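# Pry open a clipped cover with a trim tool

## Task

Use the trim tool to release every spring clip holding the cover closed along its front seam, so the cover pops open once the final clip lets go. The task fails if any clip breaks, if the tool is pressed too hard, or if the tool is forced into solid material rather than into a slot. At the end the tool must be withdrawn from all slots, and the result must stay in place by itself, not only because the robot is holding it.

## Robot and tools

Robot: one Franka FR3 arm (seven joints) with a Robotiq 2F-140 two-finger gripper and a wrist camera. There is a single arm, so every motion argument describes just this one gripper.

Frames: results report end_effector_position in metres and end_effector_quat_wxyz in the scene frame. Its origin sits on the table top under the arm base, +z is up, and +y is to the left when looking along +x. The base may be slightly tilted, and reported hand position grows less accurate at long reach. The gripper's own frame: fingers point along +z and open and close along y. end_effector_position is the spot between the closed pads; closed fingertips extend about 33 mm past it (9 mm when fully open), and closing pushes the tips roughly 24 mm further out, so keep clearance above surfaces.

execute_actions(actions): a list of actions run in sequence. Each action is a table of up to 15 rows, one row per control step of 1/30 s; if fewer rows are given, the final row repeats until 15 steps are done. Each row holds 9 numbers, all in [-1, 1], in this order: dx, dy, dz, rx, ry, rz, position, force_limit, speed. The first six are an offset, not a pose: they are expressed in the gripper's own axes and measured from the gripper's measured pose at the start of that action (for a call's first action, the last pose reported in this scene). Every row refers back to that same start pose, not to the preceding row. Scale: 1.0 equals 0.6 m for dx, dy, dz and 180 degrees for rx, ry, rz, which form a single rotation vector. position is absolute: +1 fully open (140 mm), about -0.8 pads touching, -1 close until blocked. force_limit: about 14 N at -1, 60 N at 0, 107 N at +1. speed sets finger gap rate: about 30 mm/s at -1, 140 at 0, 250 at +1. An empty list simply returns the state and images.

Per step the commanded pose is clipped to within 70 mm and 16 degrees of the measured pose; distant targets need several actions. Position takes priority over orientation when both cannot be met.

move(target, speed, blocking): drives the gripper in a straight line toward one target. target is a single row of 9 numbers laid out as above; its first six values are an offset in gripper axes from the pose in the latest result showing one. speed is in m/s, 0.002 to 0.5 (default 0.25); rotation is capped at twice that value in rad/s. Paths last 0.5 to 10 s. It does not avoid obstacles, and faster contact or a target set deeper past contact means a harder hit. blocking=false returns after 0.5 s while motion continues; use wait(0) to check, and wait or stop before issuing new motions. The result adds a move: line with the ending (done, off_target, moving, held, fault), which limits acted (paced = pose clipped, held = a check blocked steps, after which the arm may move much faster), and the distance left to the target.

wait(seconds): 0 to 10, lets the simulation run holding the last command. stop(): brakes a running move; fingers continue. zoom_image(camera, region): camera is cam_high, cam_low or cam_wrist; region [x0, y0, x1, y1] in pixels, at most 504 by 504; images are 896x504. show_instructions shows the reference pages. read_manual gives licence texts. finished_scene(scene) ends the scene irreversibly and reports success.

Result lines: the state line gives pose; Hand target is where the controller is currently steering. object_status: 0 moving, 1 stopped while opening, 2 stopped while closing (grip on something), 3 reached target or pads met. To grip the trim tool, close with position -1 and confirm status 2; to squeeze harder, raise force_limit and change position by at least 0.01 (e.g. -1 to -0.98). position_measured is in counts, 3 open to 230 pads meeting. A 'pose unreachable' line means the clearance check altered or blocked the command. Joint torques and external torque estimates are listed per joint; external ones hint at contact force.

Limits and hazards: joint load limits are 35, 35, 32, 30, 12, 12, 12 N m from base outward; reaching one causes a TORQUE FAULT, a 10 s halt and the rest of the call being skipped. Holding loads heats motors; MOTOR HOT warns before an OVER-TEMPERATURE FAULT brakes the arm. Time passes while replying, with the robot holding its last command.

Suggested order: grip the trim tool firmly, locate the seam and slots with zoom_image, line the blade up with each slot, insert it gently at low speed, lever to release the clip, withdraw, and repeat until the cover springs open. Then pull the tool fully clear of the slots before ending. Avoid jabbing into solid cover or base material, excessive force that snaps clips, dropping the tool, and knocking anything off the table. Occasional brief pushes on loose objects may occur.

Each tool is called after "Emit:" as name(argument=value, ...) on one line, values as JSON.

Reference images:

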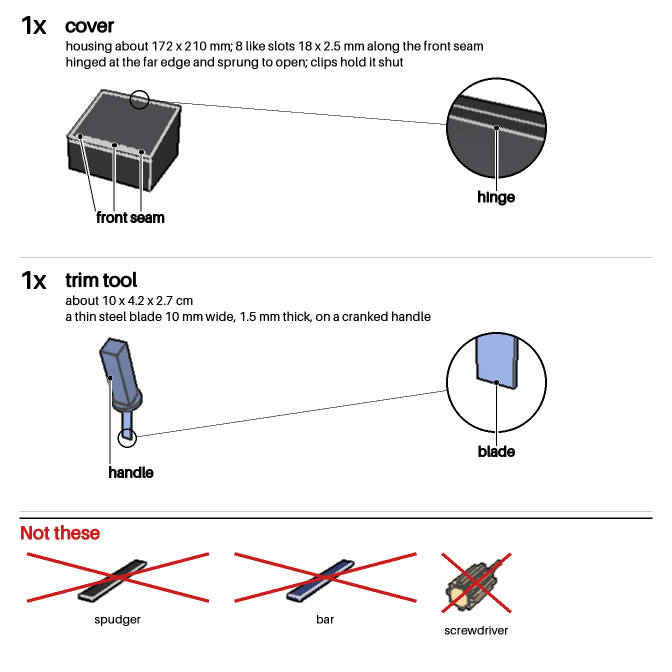

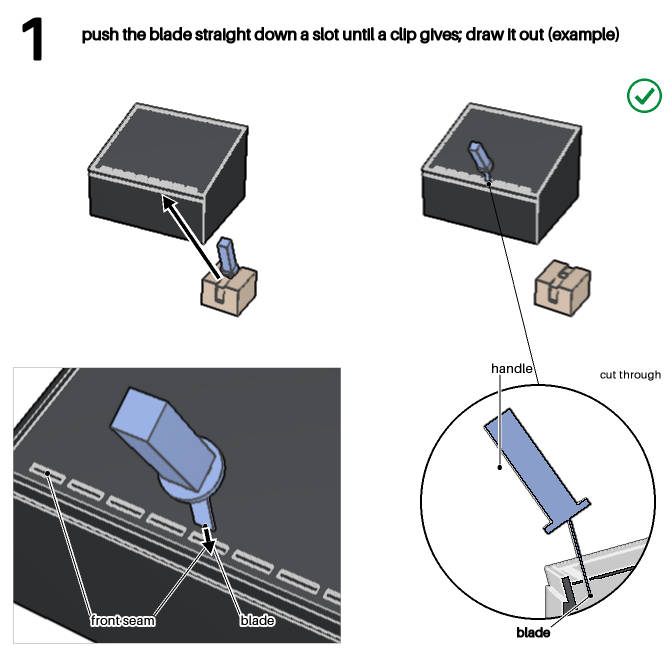

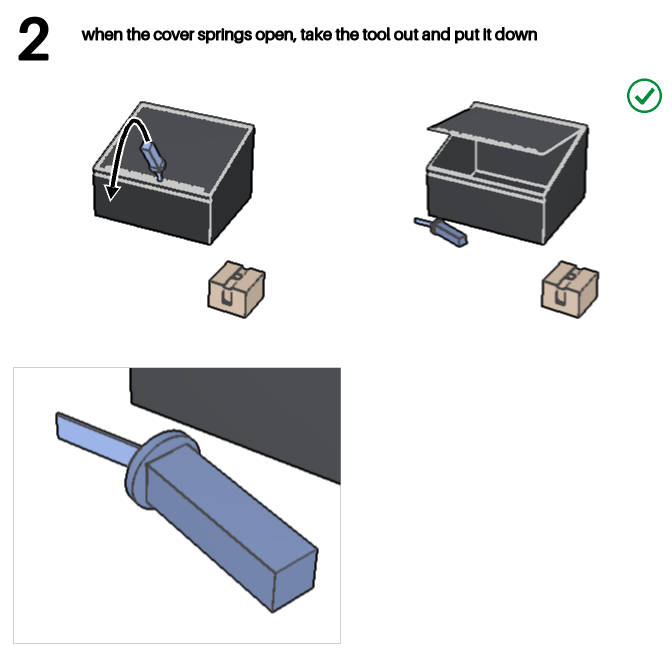

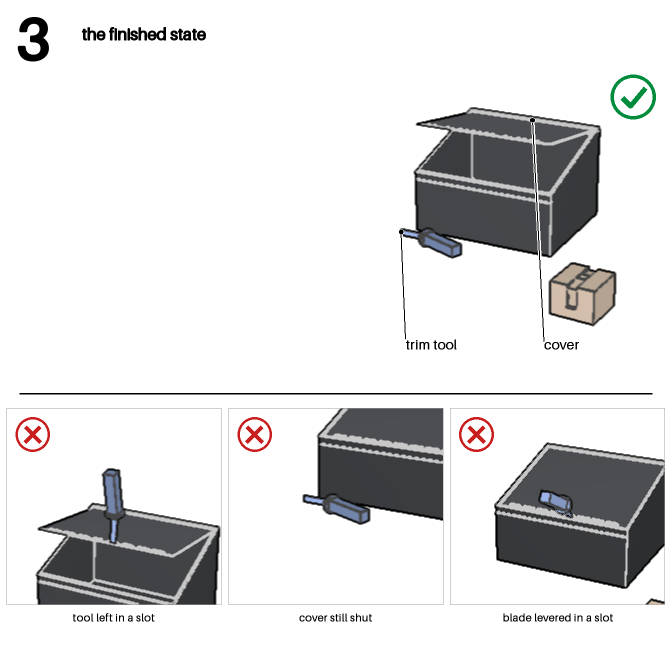

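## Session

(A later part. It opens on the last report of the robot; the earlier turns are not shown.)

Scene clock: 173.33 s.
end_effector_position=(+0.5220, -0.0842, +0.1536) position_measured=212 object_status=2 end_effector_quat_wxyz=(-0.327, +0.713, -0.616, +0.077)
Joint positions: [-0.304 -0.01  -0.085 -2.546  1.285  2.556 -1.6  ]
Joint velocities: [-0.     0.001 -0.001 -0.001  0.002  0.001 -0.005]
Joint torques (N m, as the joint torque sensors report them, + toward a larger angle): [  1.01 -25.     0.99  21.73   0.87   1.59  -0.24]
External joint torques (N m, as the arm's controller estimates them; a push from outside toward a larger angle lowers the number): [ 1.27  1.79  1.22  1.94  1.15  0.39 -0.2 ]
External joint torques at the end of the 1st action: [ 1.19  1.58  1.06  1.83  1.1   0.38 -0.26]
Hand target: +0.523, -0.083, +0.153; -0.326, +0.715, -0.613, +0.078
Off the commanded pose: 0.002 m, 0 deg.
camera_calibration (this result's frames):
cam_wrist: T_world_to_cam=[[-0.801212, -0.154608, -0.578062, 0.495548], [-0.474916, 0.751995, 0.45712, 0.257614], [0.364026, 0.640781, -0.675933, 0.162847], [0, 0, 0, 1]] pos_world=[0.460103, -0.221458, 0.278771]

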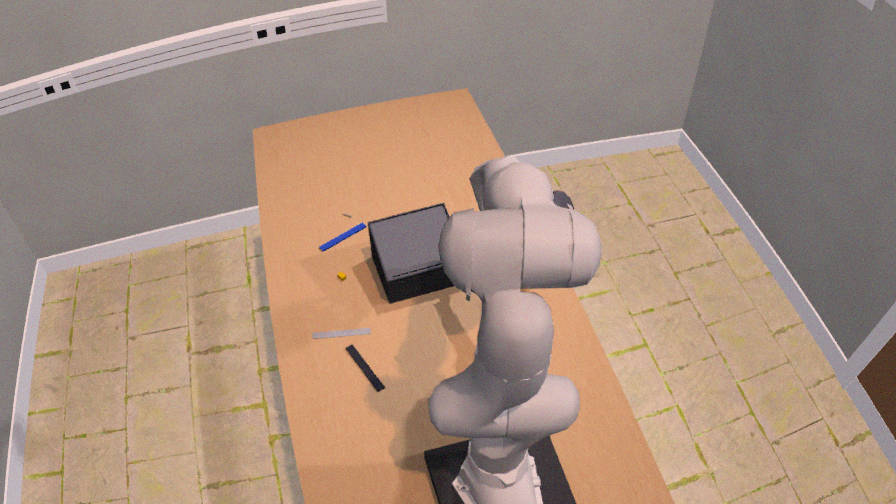

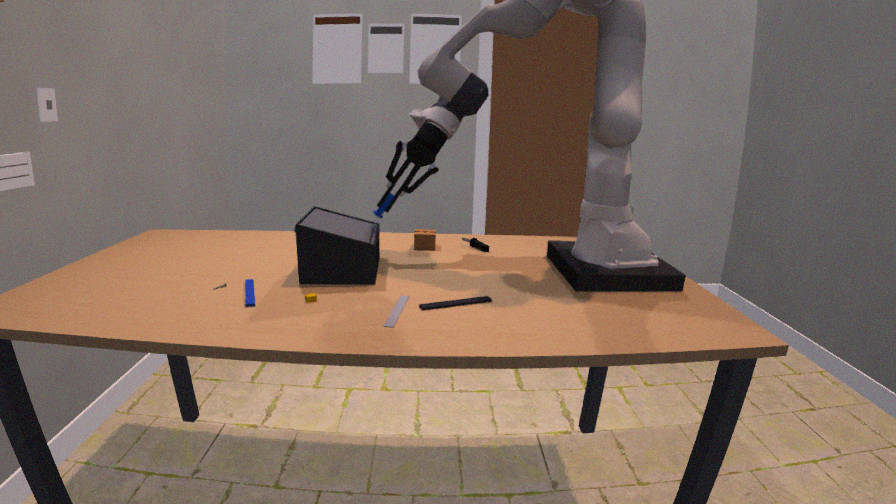

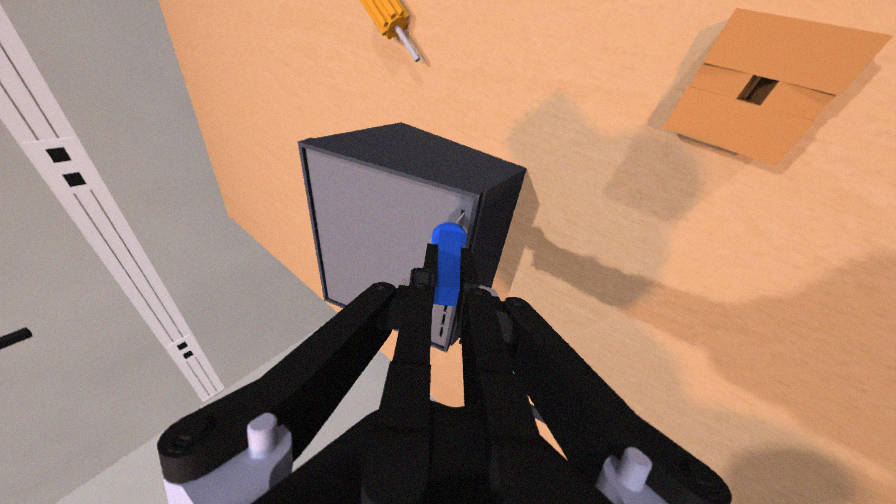

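Emit:
execute_actions(actions=[[[0.0001,0.0001,0.005,0,0,-0.002,-1,0.8,-0.6]],[[0.0001,0.0001,0.005,0,0,-0.002,-1,0.8,-0.6]]])

Scene clock: 176.37 s.
end_effector_position=(+0.5227, -0.0843, +0.1524) position_measured=212 object_status=2 end_effector_quat_wxyz=(-0.327, +0.713, -0.616, +0.077)
Joint positions: [-0.304 -0.005 -0.085 -2.544  1.291  2.556 -1.607]
Joint velocities: [-0.     0.001 -0.002  0.     0.    -0.001 -0.001]
Joint torques (N m, as the joint torque sensors report them, + toward a larger angle): [  0.96 -21.79   0.84  22.87   1.41   1.56  -0.48]
External joint torques (N m, as the arm's controller estimates them; a push from outside toward a larger angle lowers the number): [ 1.33  5.06  1.19  3.17  1.67  0.37 -0.44]
External joint torques at the end of the 1st action: [ 1.25  2.64  1.07  2.12  1.43  0.36 -0.39]
Hand target: +0.524, -0.083, +0.150; -0.326, +0.715, -0.614, +0.078
Off the commanded pose: 0.003 m, 0 deg.
camera_calibration (this result's frames):
cam_wrist: T_world_to_cam=[[-0.800522, -0.153983, -0.579184, 0.495264], [-0.47527, 0.751836, 0.457013, 0.258788], [0.365079, 0.641118, -0.675045, 0.161242], [0, 0, 0, 1]] pos_world=[0.460598, -0.221679, 0.277425]

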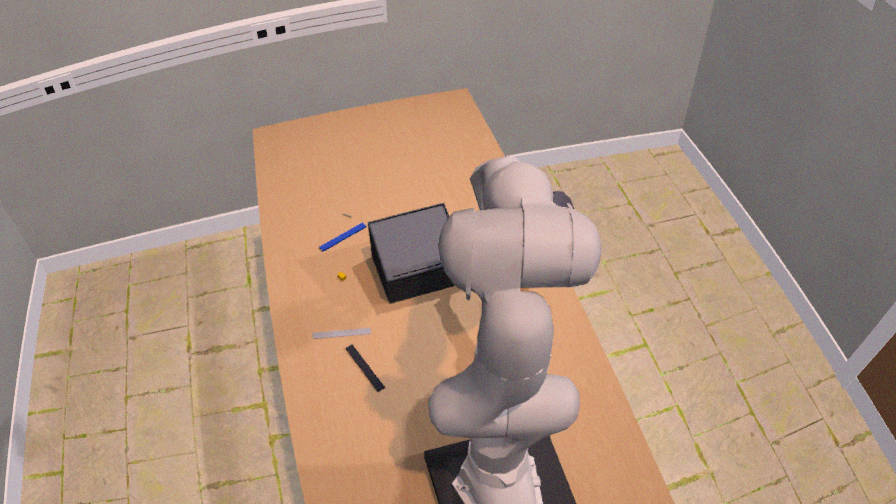

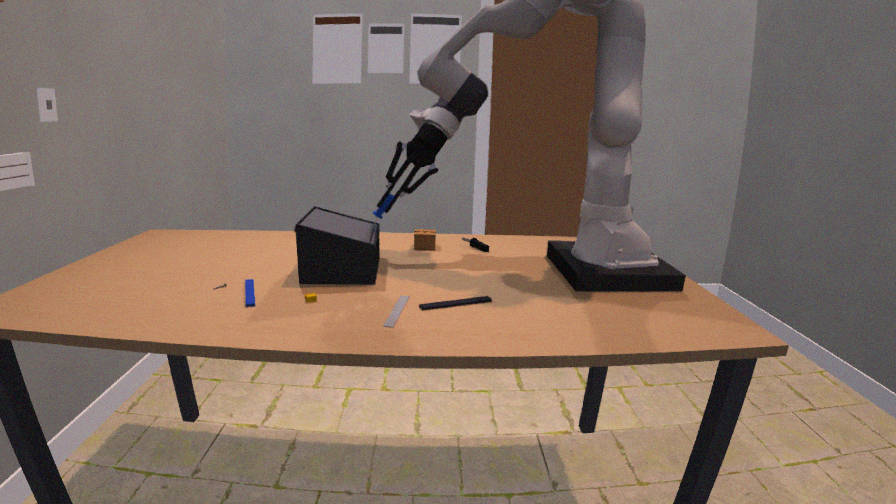

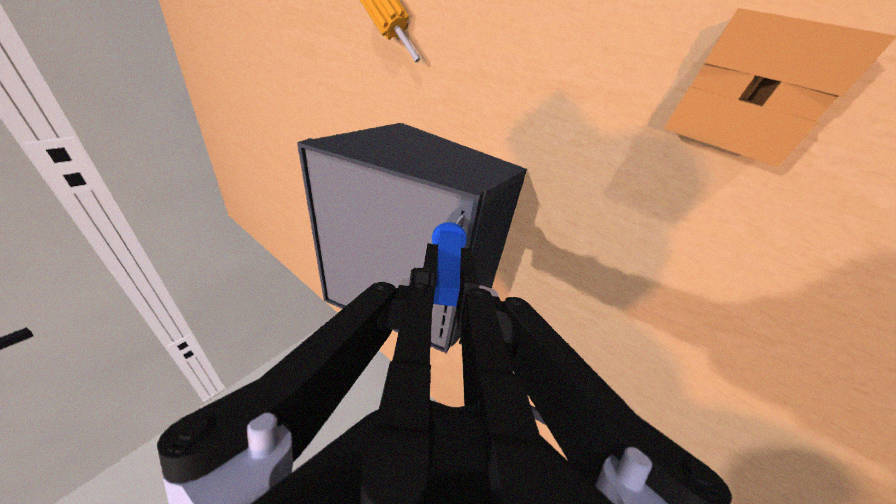

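Emit:
execute_actions(actions=[[[0.0019,0.004,0.0053,0,0,0,-1,0.8,-0.6]]])

Scene clock: 187.10 s.
end_effector_position=(+0.5228, -0.0845, +0.1524) position_measured=212 object_status=2 end_effector_quat_wxyz=(-0.328, +0.711, -0.617, +0.077)
Joint positions: [-0.304 -0.005 -0.085 -2.545  1.297  2.555 -1.61 ]
Joint velocities: [-0.001  0.001  0.    -0.001  0.001  0.    -0.   ]
Joint torques (N m, as the joint torque sensors report them, + toward a larger angle): [  0.27 -20.65   0.34  21.93   1.55   1.5   -0.51]
External joint torques (N m, as the arm's controller estimates them; a push from outside toward a larger angle lowers the number): [ 0.49  6.27  0.55  2.16  1.84  0.33 -0.48]
Hand target: +0.523, -0.084, +0.148; -0.327, +0.713, -0.616, +0.077
Off the commanded pose: 0.004 m, 0 deg.
camera_calibration (this result's frames):
cam_wrist: T_world_to_cam=[[-0.800174, -0.149782, -0.580764, 0.495651], [-0.473387, 0.752296, 0.45821, 0.257839], [0.368275, 0.641573, -0.672872, 0.159349], [0, 0, 0, 1]] pos_world=[0.45998, -0.221966, 0.276934]

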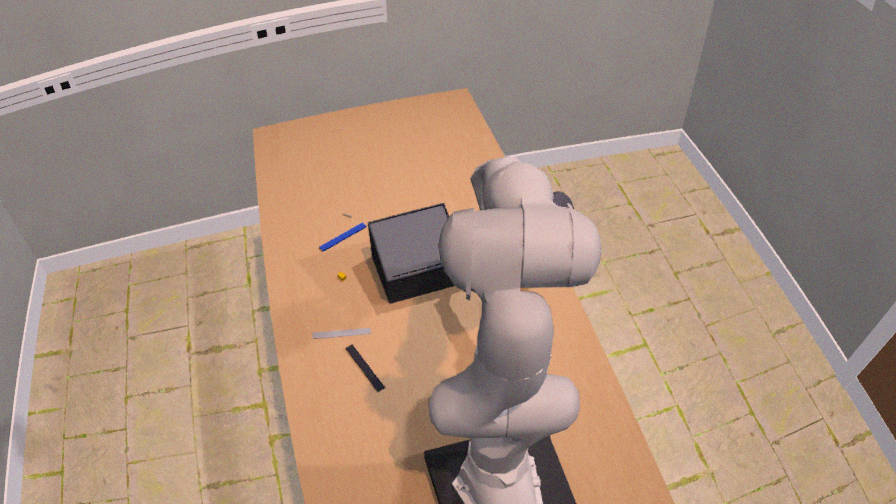

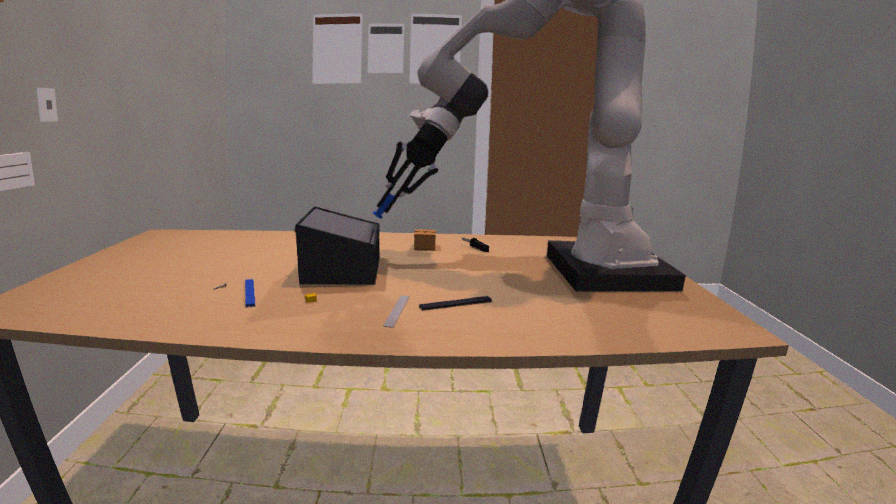

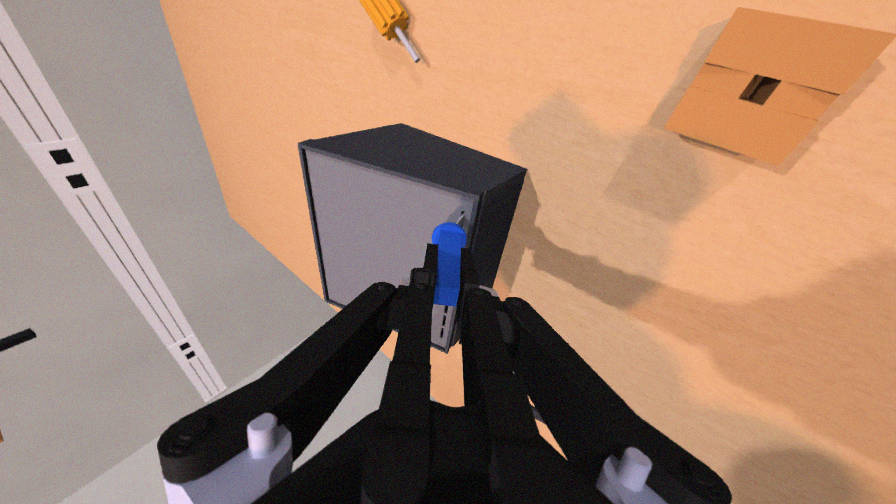

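Emit:
move(target=[-0.0098,-0.0087,-0.027,0,0,-0.001,-1,0.8,-0.6], speed=0.012)

Scene clock: 191.53 s.
end_effector_position=(+0.5185, -0.0837, +0.1688) position_measured=212 object_status=2 end_effector_quat_wxyz=(-0.328, +0.715, -0.612, +0.080)
Joint positions: [-0.308 -0.058 -0.086 -2.565  1.243  2.547 -1.567]
Joint velocities: [-0.001 -0.002 -0.001 -0.002 -0.008 -0.004  0.02 ]
Joint torques (N m, as the joint torque sensors report them, + toward a larger angle): [ -2.08 -27.14  -1.67  20.55  -0.99   0.58   0.44]
External joint torques (N m, as the arm's controller estimates them; a push from outside toward a larger angle lowers the number): [-1.77 -1.7  -1.5   0.39 -0.74 -0.67  0.48]
Hand target: +0.517, -0.085, +0.169; -0.329, +0.712, -0.615, +0.078
Off the commanded pose: 0.002 m, 1 deg.
move: done
camera_calibration (this result's frames):
cam_wrist: T_world_to_cam=[[-0.795235, -0.162542, -0.584107, 0.498824], [-0.483832, 0.750718, 0.44981, 0.254384], [0.365386, 0.640314, -0.675641, 0.173288], [0, 0, 0, 1]] pos_world=[0.456444, -0.22085, 0.294023]

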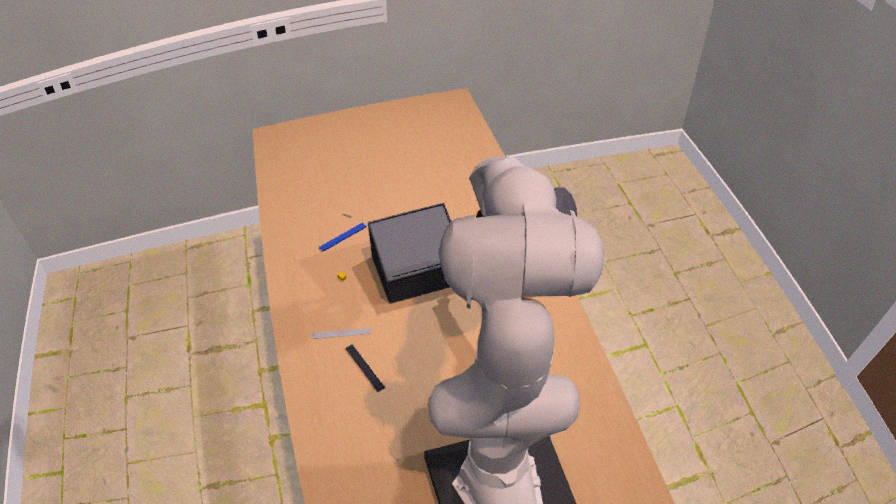

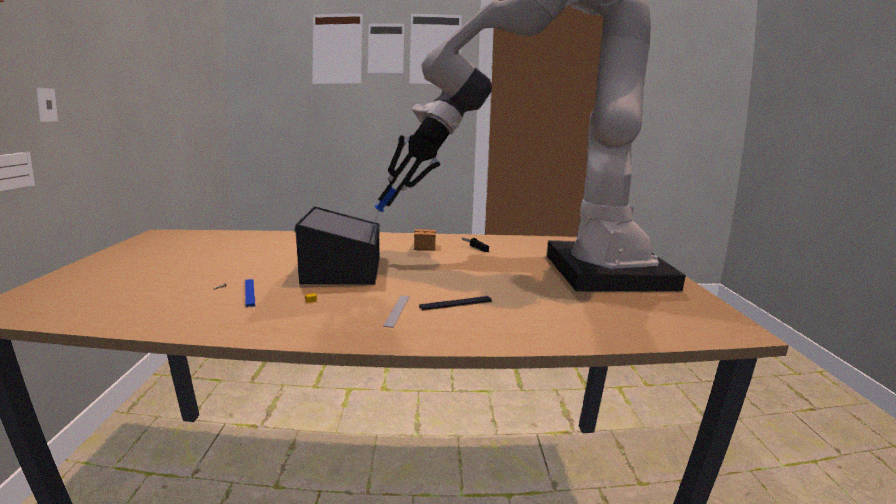

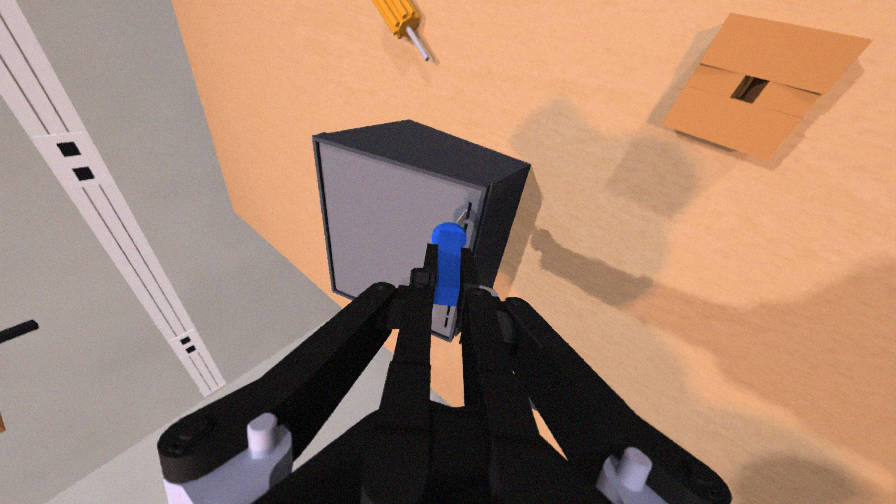

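Emit:
move(target=[-0.0353,0,0.0128,0,0,0.001,-1,0.8,-0.6], speed=0.02)

Emit:
zoom_image(camera="cam_wrist", region=[450, 198, 482, 230])

Scene clock: 196.50 s.
end_effector_position=(+0.5162, -0.0621, +0.1674) position_measured=212 object_status=2 end_effector_quat_wxyz=(-0.327, +0.717, -0.610, +0.078)
Joint positions: [-0.284 -0.079 -0.057 -2.593  1.277  2.576 -1.561]
Joint velocities: [ 0.001 -0.     0.    -0.001  0.009  0.01  -0.001]
Joint torques (N m, as the joint torque sensors report them, + toward a larger angle): [  0.95 -26.7    1.12  20.5    0.56   1.66   0.45]
External joint torques (N m, as the arm's controller estimates them; a push from outside toward a larger angle lowers the number): [ 1.22 -1.85  1.23  0.27  0.89  0.4   0.49]
Hand target: +0.517, -0.061, +0.168; -0.328, +0.715, -0.613, +0.079
Off the commanded pose: 0.002 m, 0 deg.
move: done
camera_calibration (this result's frames):
cam_wrist: T_world_to_cam=[[-0.795691, -0.166506, -0.582368, 0.49941], [-0.486583, 0.748298, 0.450873, 0.238752], [0.360712, 0.642126, -0.676433, 0.162013], [0, 0, 0, 1]] pos_world=[0.455108, -0.199535, 0.292784]

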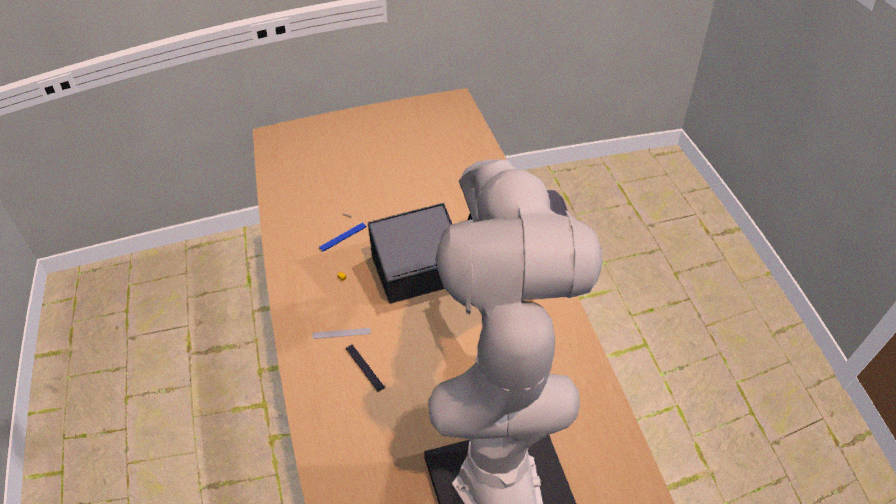

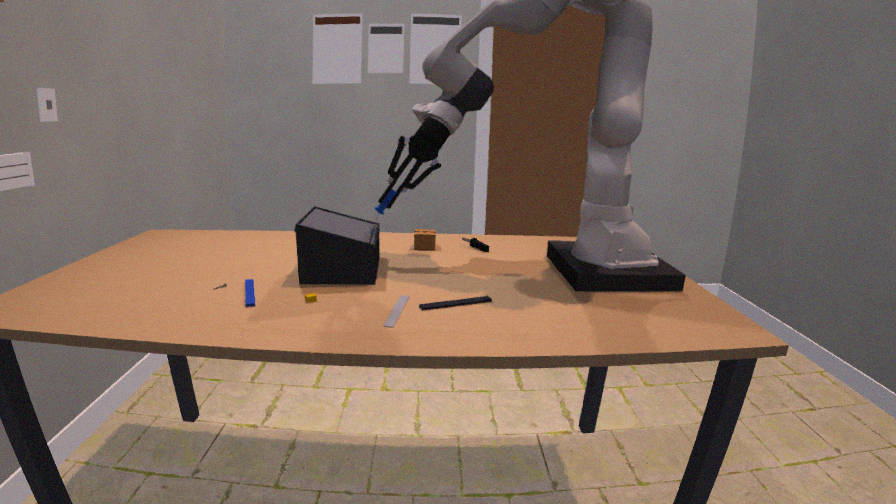

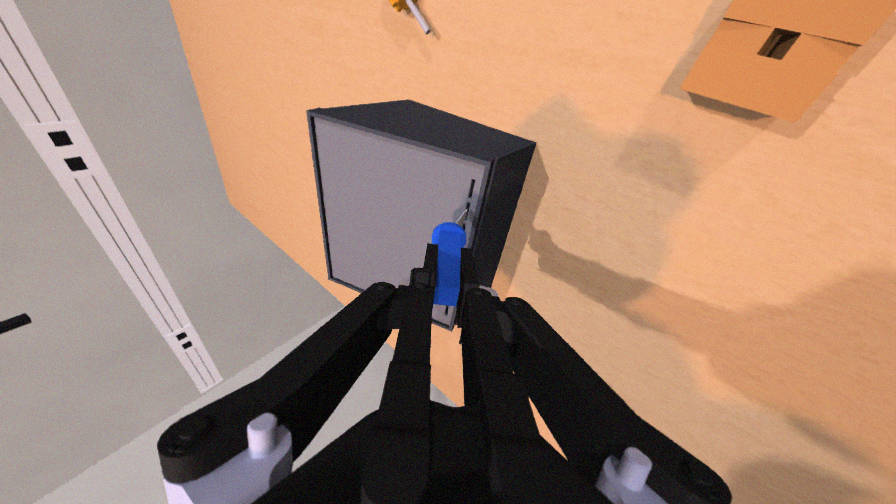

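Region (450, 198, 482, 230) of cam_wrist's 896x504 image, scaled by 15.750, with more detail than that image has.

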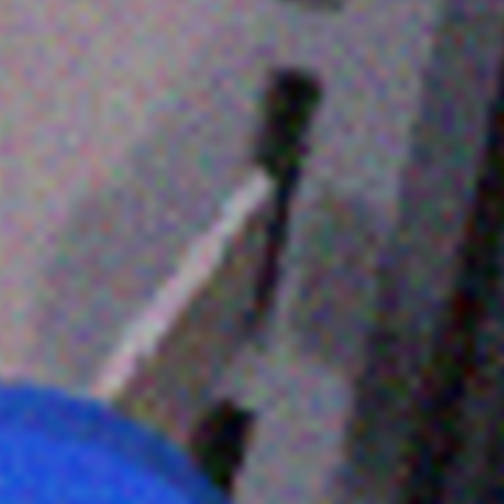

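Emit:
move(target=[0.0018,-0.0014,0.0049,0.0005,0.0024,0.003,-1,0.8,-0.6], speed=0.004)

Emit:
zoom_image(camera="cam_wrist", region=[450, 198, 482, 230])

Scene clock: 204.93 s.
end_effector_position=(+0.5175, -0.0629, +0.1657) position_measured=212 object_status=2 end_effector_quat_wxyz=(-0.326, +0.714, -0.614, +0.080)
Joint positions: [-0.283 -0.073 -0.054 -2.591  1.288  2.585 -1.561]
Joint velocities: [ 0.001  0.     0.     0.     0.002  0.002 -0.001]
Joint torques (N m, as the joint torque sensors report them, + toward a larger angle): [  1.2  -23.59   0.94  21.88   0.63   1.79   0.13]
External joint torques (N m, as the arm's controller estimates them; a push from outside toward a larger angle lowers the number): [1.4  1.34 1.01 1.79 0.98 0.53 0.17]
Hand target: +0.519, -0.062, +0.165; -0.326, +0.714, -0.615, +0.080
Off the commanded pose: 0.002 m, 0 deg.
move: done
camera_calibration (this result's frames):
cam_wrist: T_world_to_cam=[[-0.798069, -0.159285, -0.581132, 0.500811], [-0.478644, 0.75344, 0.450808, 0.237031], [0.366042, 0.637931, -0.677538, 0.158087], [0, 0, 0, 1]] pos_world=[0.455269, -0.199666, 0.291291]

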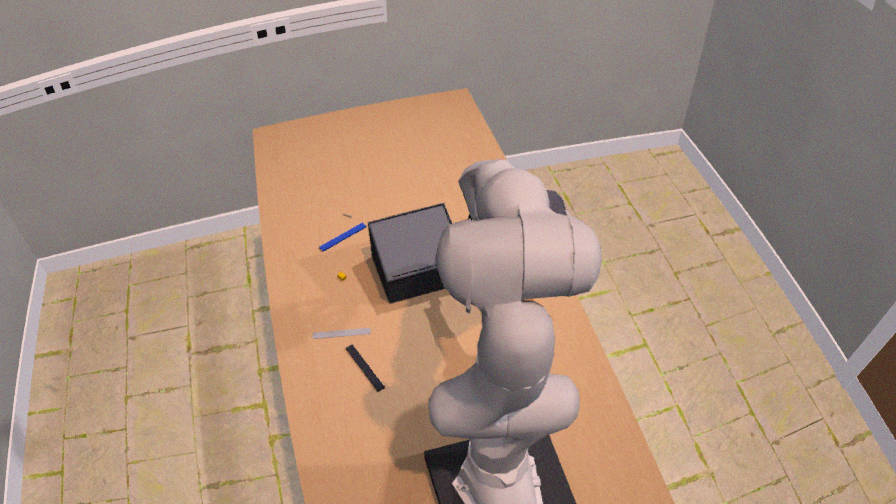

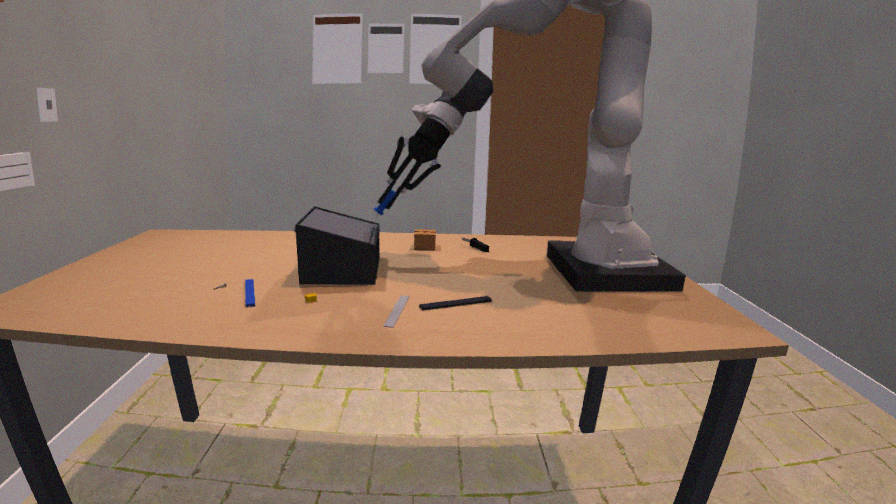

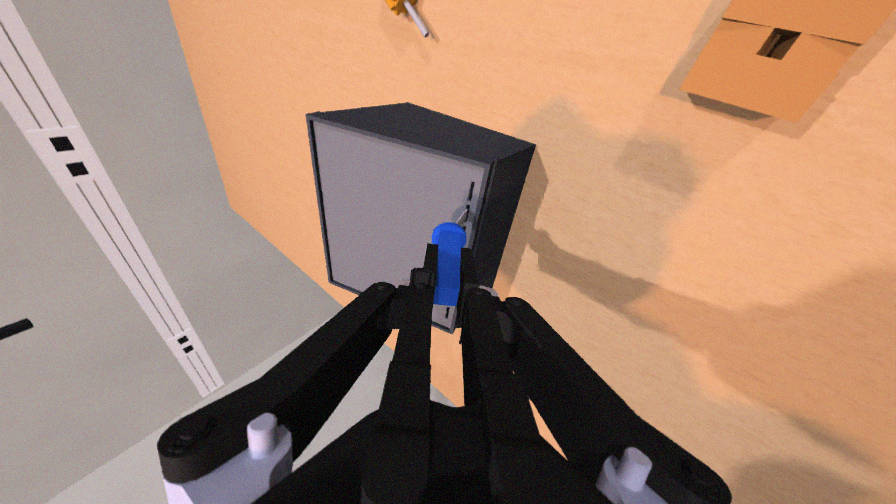

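Region (450, 198, 482, 230) of cam_wrist's 896x504 image, scaled by 15.750, with more detail than that image has.

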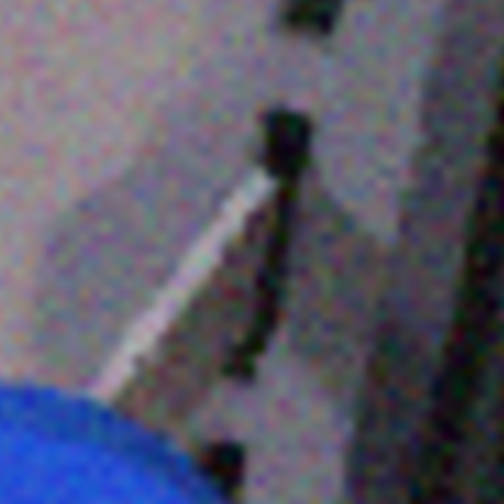

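Emit:
execute_actions(actions=[[[0.0001,0.0001,0.005,0,0,0,-1,0.8,-0.6]],[[0.0001,-0.0002,0.0051,0,0,-0.001,-1,0.8,-0.6]]])

Emit:
zoom_image(camera="cam_wrist", region=[450, 198, 482, 230])

Scene clock: 208.87 s.
end_effector_position=(+0.5187, -0.0630, +0.1619) position_measured=212 object_status=2 end_effector_quat_wxyz=(-0.327, +0.711, -0.617, +0.077)
Joint positions: [-0.282 -0.059 -0.054 -2.585  1.3    2.586 -1.565]
Joint velocities: [ 0.001 -0.     0.    -0.001  0.001 -0.    -0.001]
Joint torques (N m, as the joint torque sensors report them, + toward a larger angle): [  0.95 -23.77   0.83  21.92   0.72   1.66  -0.21]
External joint torques (N m, as the arm's controller estimates them; a push from outside toward a larger angle lowers the number): [ 1.11  1.58  0.89  1.97  1.09  0.43 -0.18]
External joint torques at the end of the 1st action: [ 1.14  1.48  0.69  2.04  1.08  0.34 -0.26]
Hand target: +0.520, -0.062, +0.161; -0.326, +0.713, -0.615, +0.079
Off the commanded pose: 0.002 m, 0 deg.
camera_calibration (this result's frames):
cam_wrist: T_world_to_cam=[[-0.801471, -0.150591, -0.578763, 0.501419], [-0.471795, 0.753924, 0.457175, 0.234816], [0.367497, 0.63947, -0.675296, 0.154111], [0, 0, 0, 1]] pos_world=[0.456023, -0.200074, 0.286921]

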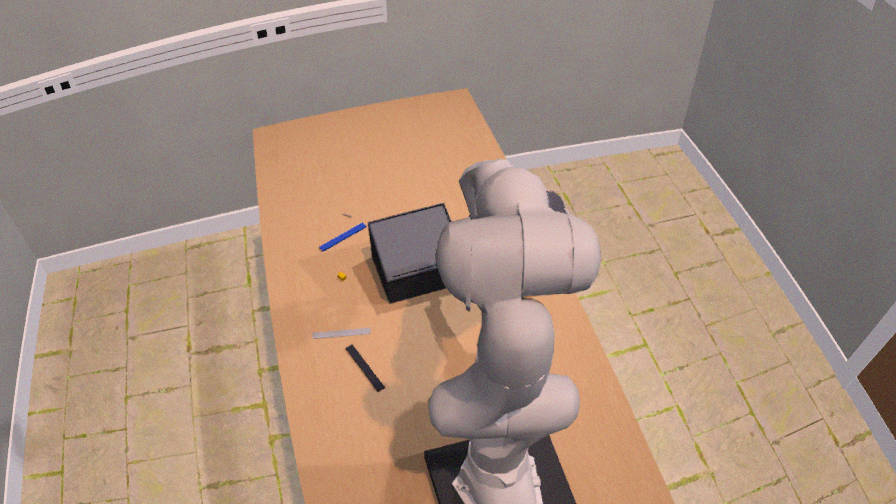

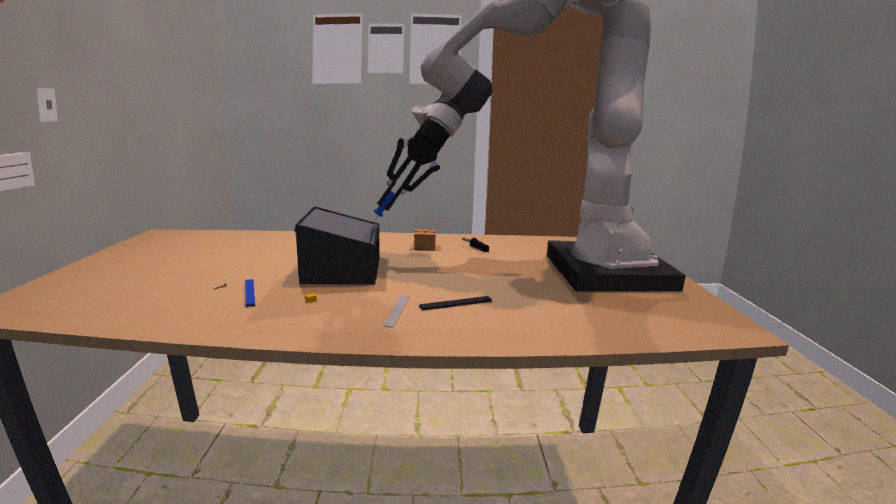

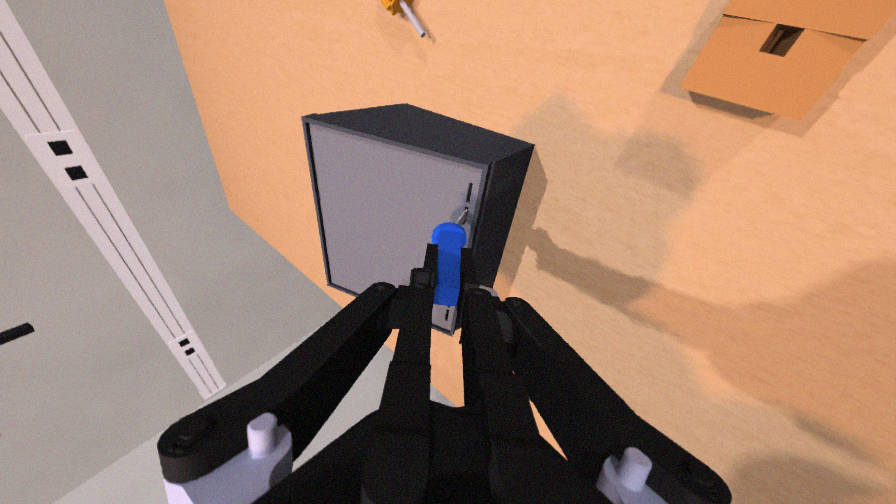

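Region (450, 198, 482, 230) of cam_wrist's 896x504 image, scaled by 15.750, with more detail than that image has.

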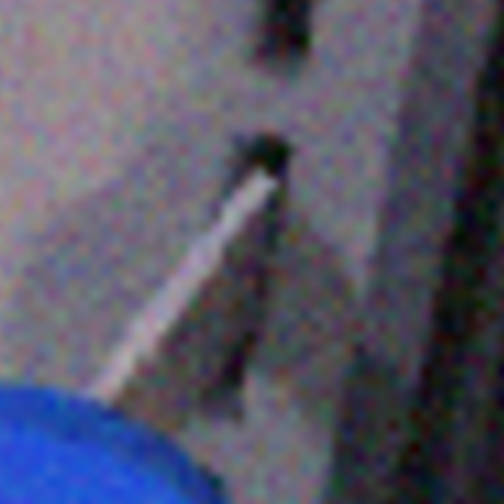

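Similar to slot 1's successful entry. Continue.

Emit:
execute_actions(actions=[[[0.0001,0.0,0.005,0,0.001,-0.0025,-1,0.8,-0.6]],[[0.0001,0.0002,0.005,0,0.001,-0.0025,-1,0.8,-0.6]],[[0.0001,0.0003,0.005,0,0.001,-0.0025,-1,0.8,-0.6]],[[0.0001,0.0003,0.005,0,0.001,-0.0025,-1,0.8,-0.6]]])

Scene clock: 212.47 s.
end_effector_position=(+0.5201, -0.0626, +0.1550) position_measured=212 object_status=2 end_effector_quat_wxyz=(-0.325, +0.711, -0.618, +0.080)
Joint positions: [-0.277 -0.04  -0.05  -2.58   1.33   2.599 -1.59 ]
Joint velocities: [ 0.001  0.001 -0.     0.001  0.001  0.002 -0.006]
Joint torques (N m, as the joint torque sensors report them, + toward a larger angle): [  1.25 -23.98   1.17  21.69   0.8    1.8   -0.35]
External joint torques (N m, as the arm's controller estimates them; a push from outside toward a larger angle lowers the number): [ 1.54  1.82  1.38  1.91  1.19  0.57 -0.31]
External joint torques at the end of the 1st action: [ 1.31  1.47  0.95  1.67  1.08  0.37 -0.22]
External joint torques at the end of the 2nd action: [ 1.38  1.62  0.91  1.91  1.12  0.57 -0.28]
External joint torques at the end of the 3rd action: [ 1.76  2.51  1.49  2.19  1.31  0.71 -0.35]
Hand target: +0.521, -0.062, +0.154; -0.324, +0.714, -0.616, +0.081
Off the commanded pose: 0.002 m, 0 deg.
camera_calibration (this result's frames):
cam_wrist: T_world_to_cam=[[-0.801776, -0.150883, -0.578264, 0.498688], [-0.46962, 0.7575, 0.453488, 0.237959], [0.369611, 0.63516, -0.678203, 0.147735], [0, 0, 0, 1]] pos_world=[0.456981, -0.198846, 0.280656]

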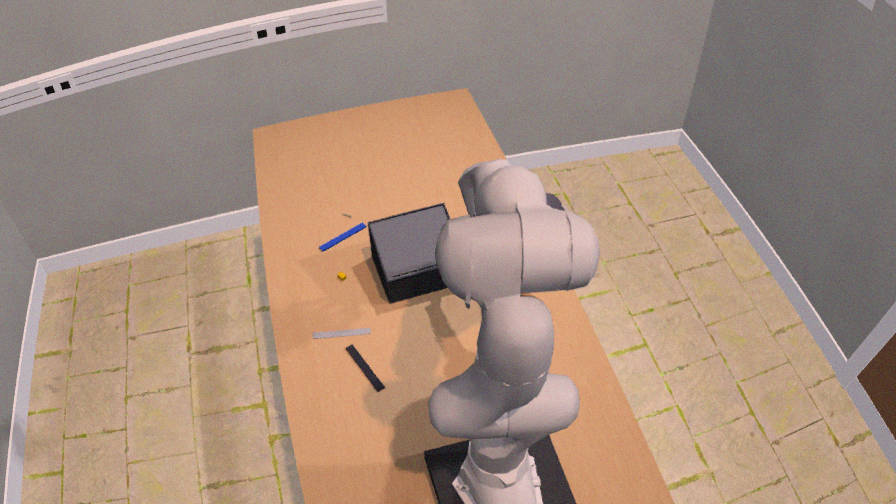

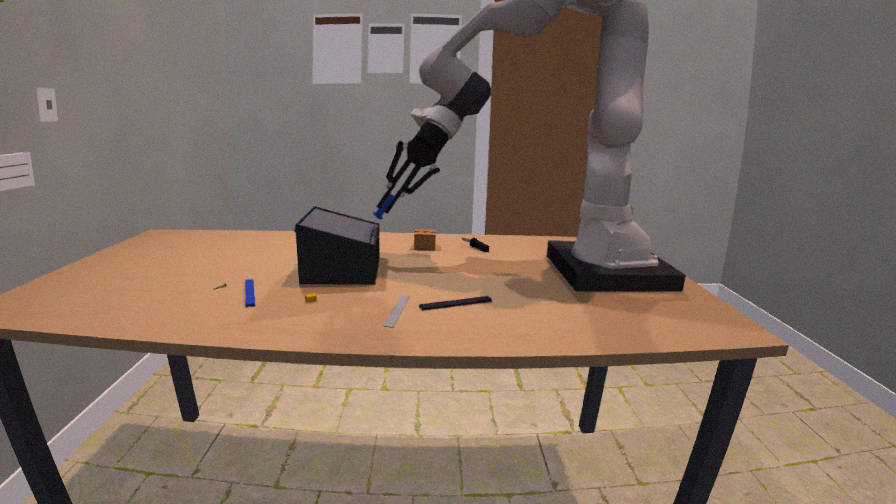

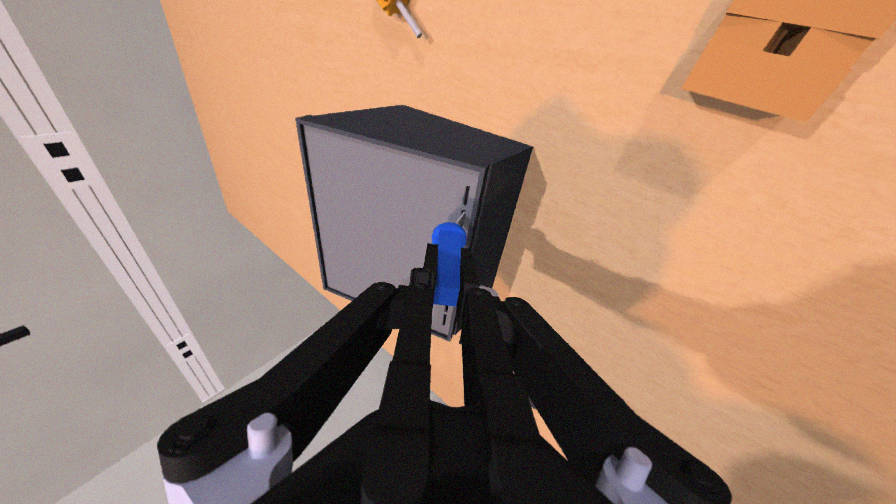

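Emit:
execute_actions(actions=[[[0.0001,0.0003,0.005,0,0,-0.002,-1,0.8,-0.6]],[[0.0001,0.0003,0.005,0,0,-0.002,-1,0.8,-0.6]]])

Scene clock: 215.07 s.
end_effector_position=(+0.5210, -0.0627, +0.1523) position_measured=212 object_status=2 end_effector_quat_wxyz=(-0.325, +0.711, -0.618, +0.079)
Joint positions: [-0.277 -0.03  -0.05  -2.576  1.34   2.599 -1.601]
Joint velocities: [ 0.     0.     0.    -0.001 -0.     0.001 -0.004]
Joint torques (N m, as the joint torque sensors report them, + toward a larger angle): [  1.18 -22.85   0.79  21.89   1.13   1.56  -0.49]
External joint torques (N m, as the arm's controller estimates them; a push from outside toward a larger angle lowers the number): [ 1.41  3.08  0.96  2.29  1.52  0.36 -0.45]
External joint torques at the end of the 1st action: [ 1.22  2.02  1.06  2.14  1.15  0.33 -0.24]
Hand target: +0.522, -0.062, +0.151; -0.325, +0.713, -0.616, +0.080
Off the commanded pose: 0.002 m, 0 deg.
camera_calibration (this result's frames):
cam_wrist: T_world_to_cam=[[-0.801714, -0.150147, -0.578542, 0.497865], [-0.469561, 0.757108, 0.454203, 0.239538], [0.369821, 0.635802, -0.677487, 0.145524], [0, 0, 0, 1]] pos_world=[0.457805, -0.199127, 0.277827]

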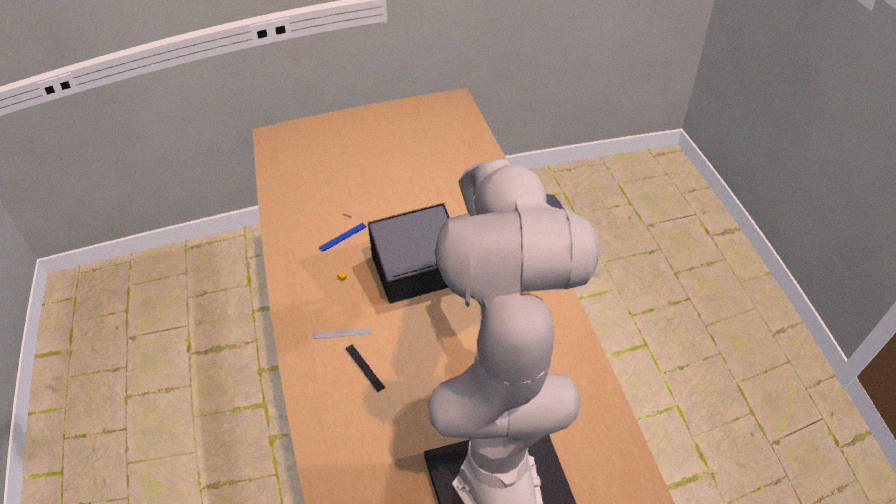

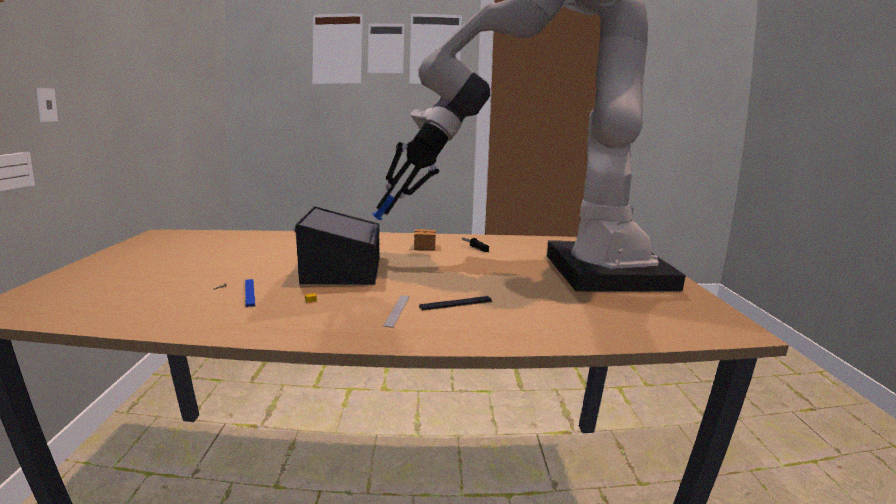

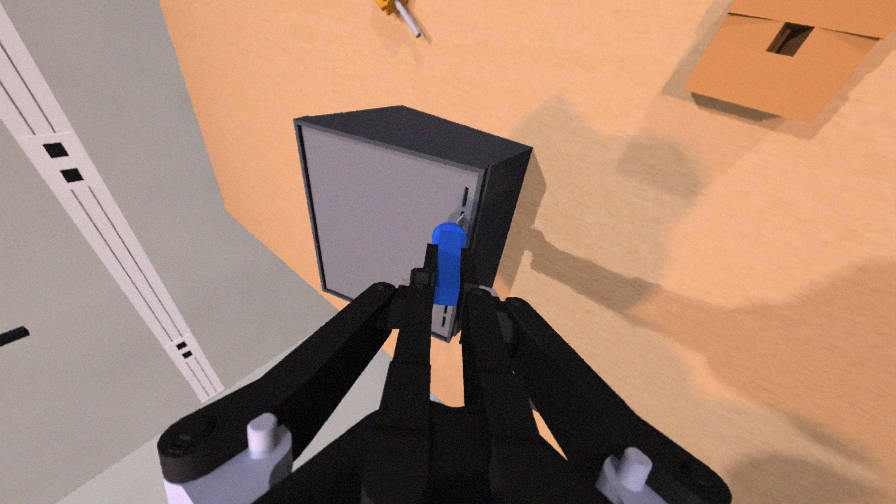

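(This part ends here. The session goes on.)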